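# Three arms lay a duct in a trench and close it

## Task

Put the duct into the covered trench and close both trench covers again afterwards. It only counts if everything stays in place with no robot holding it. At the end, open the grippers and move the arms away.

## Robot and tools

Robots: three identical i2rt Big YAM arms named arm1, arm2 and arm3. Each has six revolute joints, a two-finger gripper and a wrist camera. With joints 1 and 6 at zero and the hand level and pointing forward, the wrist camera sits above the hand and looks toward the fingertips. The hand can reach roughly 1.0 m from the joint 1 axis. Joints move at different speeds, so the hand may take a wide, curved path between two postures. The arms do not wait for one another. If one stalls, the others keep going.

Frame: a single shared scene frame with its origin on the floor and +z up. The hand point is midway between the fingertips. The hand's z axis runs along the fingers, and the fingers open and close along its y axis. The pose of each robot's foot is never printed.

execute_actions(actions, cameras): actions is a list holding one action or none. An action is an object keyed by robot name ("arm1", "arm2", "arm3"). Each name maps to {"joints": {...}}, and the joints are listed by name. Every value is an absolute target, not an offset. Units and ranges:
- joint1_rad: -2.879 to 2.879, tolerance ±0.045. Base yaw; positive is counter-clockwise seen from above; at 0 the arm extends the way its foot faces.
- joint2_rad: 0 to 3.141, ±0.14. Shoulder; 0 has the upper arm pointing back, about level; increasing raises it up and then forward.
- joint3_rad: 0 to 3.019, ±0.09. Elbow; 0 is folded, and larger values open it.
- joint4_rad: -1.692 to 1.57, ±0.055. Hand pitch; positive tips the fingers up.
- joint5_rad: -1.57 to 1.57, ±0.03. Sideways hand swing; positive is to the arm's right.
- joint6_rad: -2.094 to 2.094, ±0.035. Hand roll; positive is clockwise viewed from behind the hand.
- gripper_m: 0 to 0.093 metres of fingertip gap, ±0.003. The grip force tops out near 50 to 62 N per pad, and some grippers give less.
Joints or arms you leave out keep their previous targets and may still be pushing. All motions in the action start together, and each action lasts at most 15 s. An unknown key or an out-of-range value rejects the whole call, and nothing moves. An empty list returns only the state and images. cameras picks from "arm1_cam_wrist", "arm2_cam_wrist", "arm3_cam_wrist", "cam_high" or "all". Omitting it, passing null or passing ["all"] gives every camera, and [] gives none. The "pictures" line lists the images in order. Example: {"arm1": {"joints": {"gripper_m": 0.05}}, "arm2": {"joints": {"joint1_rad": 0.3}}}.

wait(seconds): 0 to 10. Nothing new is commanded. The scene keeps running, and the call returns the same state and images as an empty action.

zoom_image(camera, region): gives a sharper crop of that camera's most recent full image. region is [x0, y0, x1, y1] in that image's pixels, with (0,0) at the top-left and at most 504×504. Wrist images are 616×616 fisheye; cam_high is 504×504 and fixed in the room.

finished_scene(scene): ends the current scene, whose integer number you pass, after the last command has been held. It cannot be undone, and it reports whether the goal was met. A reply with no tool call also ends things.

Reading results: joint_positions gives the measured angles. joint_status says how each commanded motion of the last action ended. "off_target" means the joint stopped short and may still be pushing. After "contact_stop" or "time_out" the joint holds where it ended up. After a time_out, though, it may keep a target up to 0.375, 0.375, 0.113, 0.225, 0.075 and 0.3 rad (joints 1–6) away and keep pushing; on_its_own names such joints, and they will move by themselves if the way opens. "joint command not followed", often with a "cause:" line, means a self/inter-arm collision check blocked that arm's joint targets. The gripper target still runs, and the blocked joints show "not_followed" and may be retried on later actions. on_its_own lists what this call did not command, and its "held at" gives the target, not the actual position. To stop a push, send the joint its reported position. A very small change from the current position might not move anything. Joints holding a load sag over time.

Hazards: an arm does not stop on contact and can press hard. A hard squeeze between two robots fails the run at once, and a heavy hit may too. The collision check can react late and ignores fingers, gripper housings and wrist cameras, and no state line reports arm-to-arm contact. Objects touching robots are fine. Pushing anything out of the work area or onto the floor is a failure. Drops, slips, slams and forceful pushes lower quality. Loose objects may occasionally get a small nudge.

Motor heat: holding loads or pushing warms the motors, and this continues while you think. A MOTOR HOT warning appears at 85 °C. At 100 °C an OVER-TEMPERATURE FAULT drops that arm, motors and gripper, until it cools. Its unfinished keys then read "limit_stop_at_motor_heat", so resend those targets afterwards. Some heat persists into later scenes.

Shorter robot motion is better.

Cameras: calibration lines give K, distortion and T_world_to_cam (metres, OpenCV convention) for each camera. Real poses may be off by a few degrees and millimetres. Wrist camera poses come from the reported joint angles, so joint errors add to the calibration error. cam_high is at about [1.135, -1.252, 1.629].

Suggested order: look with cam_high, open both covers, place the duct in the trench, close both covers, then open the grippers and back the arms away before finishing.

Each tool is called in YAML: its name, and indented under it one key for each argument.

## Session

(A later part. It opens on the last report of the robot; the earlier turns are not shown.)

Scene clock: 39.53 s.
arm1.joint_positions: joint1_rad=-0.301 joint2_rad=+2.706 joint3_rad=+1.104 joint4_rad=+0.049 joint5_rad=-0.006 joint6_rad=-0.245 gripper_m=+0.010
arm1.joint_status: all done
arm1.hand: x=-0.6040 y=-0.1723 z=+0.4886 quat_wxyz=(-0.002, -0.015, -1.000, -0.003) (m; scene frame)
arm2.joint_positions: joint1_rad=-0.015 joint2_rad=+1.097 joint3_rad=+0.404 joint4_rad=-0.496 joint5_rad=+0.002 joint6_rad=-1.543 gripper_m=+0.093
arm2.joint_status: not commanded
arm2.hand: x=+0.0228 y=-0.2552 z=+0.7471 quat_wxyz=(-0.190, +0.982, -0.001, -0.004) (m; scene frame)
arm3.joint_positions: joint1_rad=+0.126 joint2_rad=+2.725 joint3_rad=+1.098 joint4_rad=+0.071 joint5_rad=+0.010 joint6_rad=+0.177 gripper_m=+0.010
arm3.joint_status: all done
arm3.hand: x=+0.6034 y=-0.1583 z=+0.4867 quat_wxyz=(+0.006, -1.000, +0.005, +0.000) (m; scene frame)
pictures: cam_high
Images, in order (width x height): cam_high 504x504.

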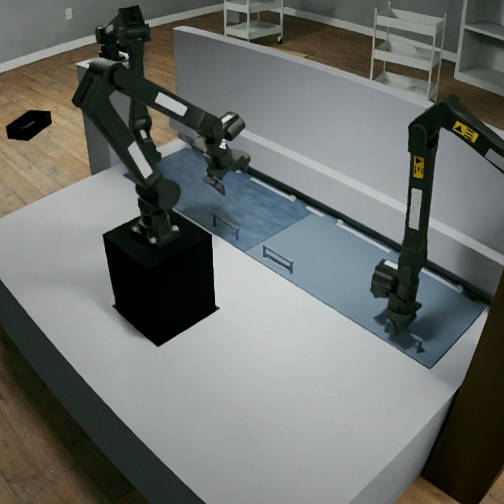

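execute_actions:
  actions:
    - {"arm1":{"joints":{"gripper_m":0.05}},"arm3":{"joints":{"gripper_m":0.05}}}
  cameras: []

execute_actions:
  actions:
    - {"arm1":{"joints":{"joint2_rad":2.49,"joint3_rad":0.96,"joint4_rad":-0.02}},"arm3":{"joints":{"joint2_rad":2.5,"joint3_rad":0.95,"joint4_rad":0}}}
  cameras: []

execute_actions:
  actions:
    - {"arm1":{"joints":{"joint2_rad":1.9}},"arm3":{"joints":{"joint2_rad":1.9}}}
  cameras: ["cam_high"]

finished_scene:
  scene: 2

Scene clock: 40.67 s.
arm1.joint_positions: joint1_rad=-0.301 joint2_rad=+2.706 joint3_rad=+1.104 joint4_rad=+0.049 joint5_rad=-0.003 joint6_rad=-0.245 gripper_m=+0.050
arm1.joint_status: all done
arm1.hand: x=-0.6041 y=-0.1729 z=+0.4886 quat_wxyz=(-0.002, -0.015, -1.000, -0.001) (m; scene frame)
arm2.joint_positions: joint1_rad=-0.015 joint2_rad=+1.097 joint3_rad=+0.404 joint4_rad=-0.496 joint5_rad=+0.002 joint6_rad=-1.543 gripper_m=+0.093
arm2.joint_status: not commanded
arm2.hand: x=+0.0228 y=-0.2552 z=+0.7471 quat_wxyz=(-0.190, +0.982, -0.001, -0.004) (m; scene frame)
arm3.joint_positions: joint1_rad=+0.126 joint2_rad=+2.725 joint3_rad=+1.099 joint4_rad=+0.071 joint5_rad=+0.005 joint6_rad=+0.177 gripper_m=+0.050
arm3.joint_status: all done
arm3.hand: x=+0.6033 y=-0.1593 z=+0.4866 quat_wxyz=(+0.004, -1.000, +0.005, +0.000) (m; scene frame)
pictures: none
No camera images: the call's "cameras" was empty. Leave "cameras" out to get every camera's image.

Scene clock: 41.77 s.
arm1.joint_positions: joint1_rad=-0.301 joint2_rad=+2.501 joint3_rad=+0.963 joint4_rad=-0.018 joint5_rad=-0.003 joint6_rad=-0.245 gripper_m=+0.050
arm1.joint_status: all done
arm1.hand: x=-0.6071 y=-0.1721 z=+0.5624 quat_wxyz=(+0.000, -0.015, -1.000, -0.001) (m; scene frame)
arm2.joint_positions: joint1_rad=-0.015 joint2_rad=+1.097 joint3_rad=+0.404 joint4_rad=-0.496 joint5_rad=+0.002 joint6_rad=-1.543 gripper_m=+0.093
arm2.joint_status: not commanded
arm2.hand: x=+0.0228 y=-0.2552 z=+0.7471 quat_wxyz=(-0.190, +0.982, -0.001, -0.004) (m; scene frame)
arm3.joint_positions: joint1_rad=+0.126 joint2_rad=+2.509 joint3_rad=+0.953 joint4_rad=+0.005 joint5_rad=+0.005 joint6_rad=+0.177 gripper_m=+0.050
arm3.joint_status: all done
arm3.hand: x=+0.6022 y=-0.1597 z=+0.5641 quat_wxyz=(+0.003, -1.000, +0.005, +0.002) (m; scene frame)
pictures: none
No camera images: the call's "cameras" was empty. Leave "cameras" out to get every camera's image.

Scene clock: 43.07 s.
arm1.joint_positions: joint1_rad=-0.301 joint2_rad=+1.890 joint3_rad=+0.952 joint4_rad=-0.018 joint5_rad=-0.003 joint6_rad=-0.245 gripper_m=+0.050
arm1.joint_status: all done
arm1.hand: x=-0.4190 y=-0.2249 z=+0.8444 quat_wxyz=(-0.286, -0.014, -0.955, +0.075) (m; scene frame)
arm2.joint_positions: joint1_rad=-0.015 joint2_rad=+1.097 joint3_rad=+0.404 joint4_rad=-0.496 joint5_rad=+0.002 joint6_rad=-1.543 gripper_m=+0.093
arm2.joint_status: not commanded
arm2.hand: x=+0.0228 y=-0.2552 z=+0.7471 quat_wxyz=(-0.190, +0.982, -0.001, -0.004) (m; scene frame)
arm3.joint_positions: joint1_rad=+0.126 joint2_rad=+1.889 joint3_rad=+0.943 joint4_rad=+0.005 joint5_rad=+0.005 joint6_rad=+0.177 gripper_m=+0.050
arm3.joint_status: all done
arm3.hand: x=+0.4057 y=-0.1936 z=+0.8489 quat_wxyz=(-0.048, -0.953, +0.005, +0.298) (m; scene frame)
pictures: cam_high
Images, in order (width x height): cam_high 504x504.

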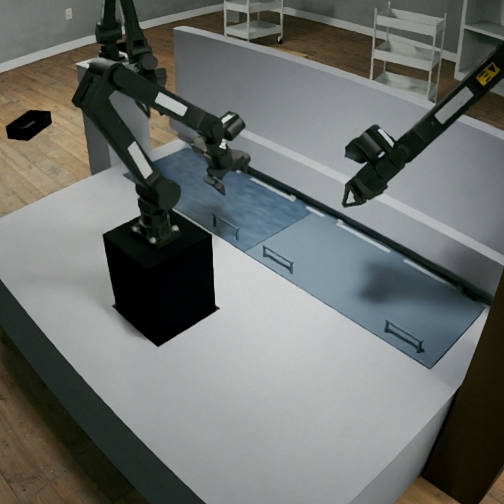

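The scene is finished: the task was done.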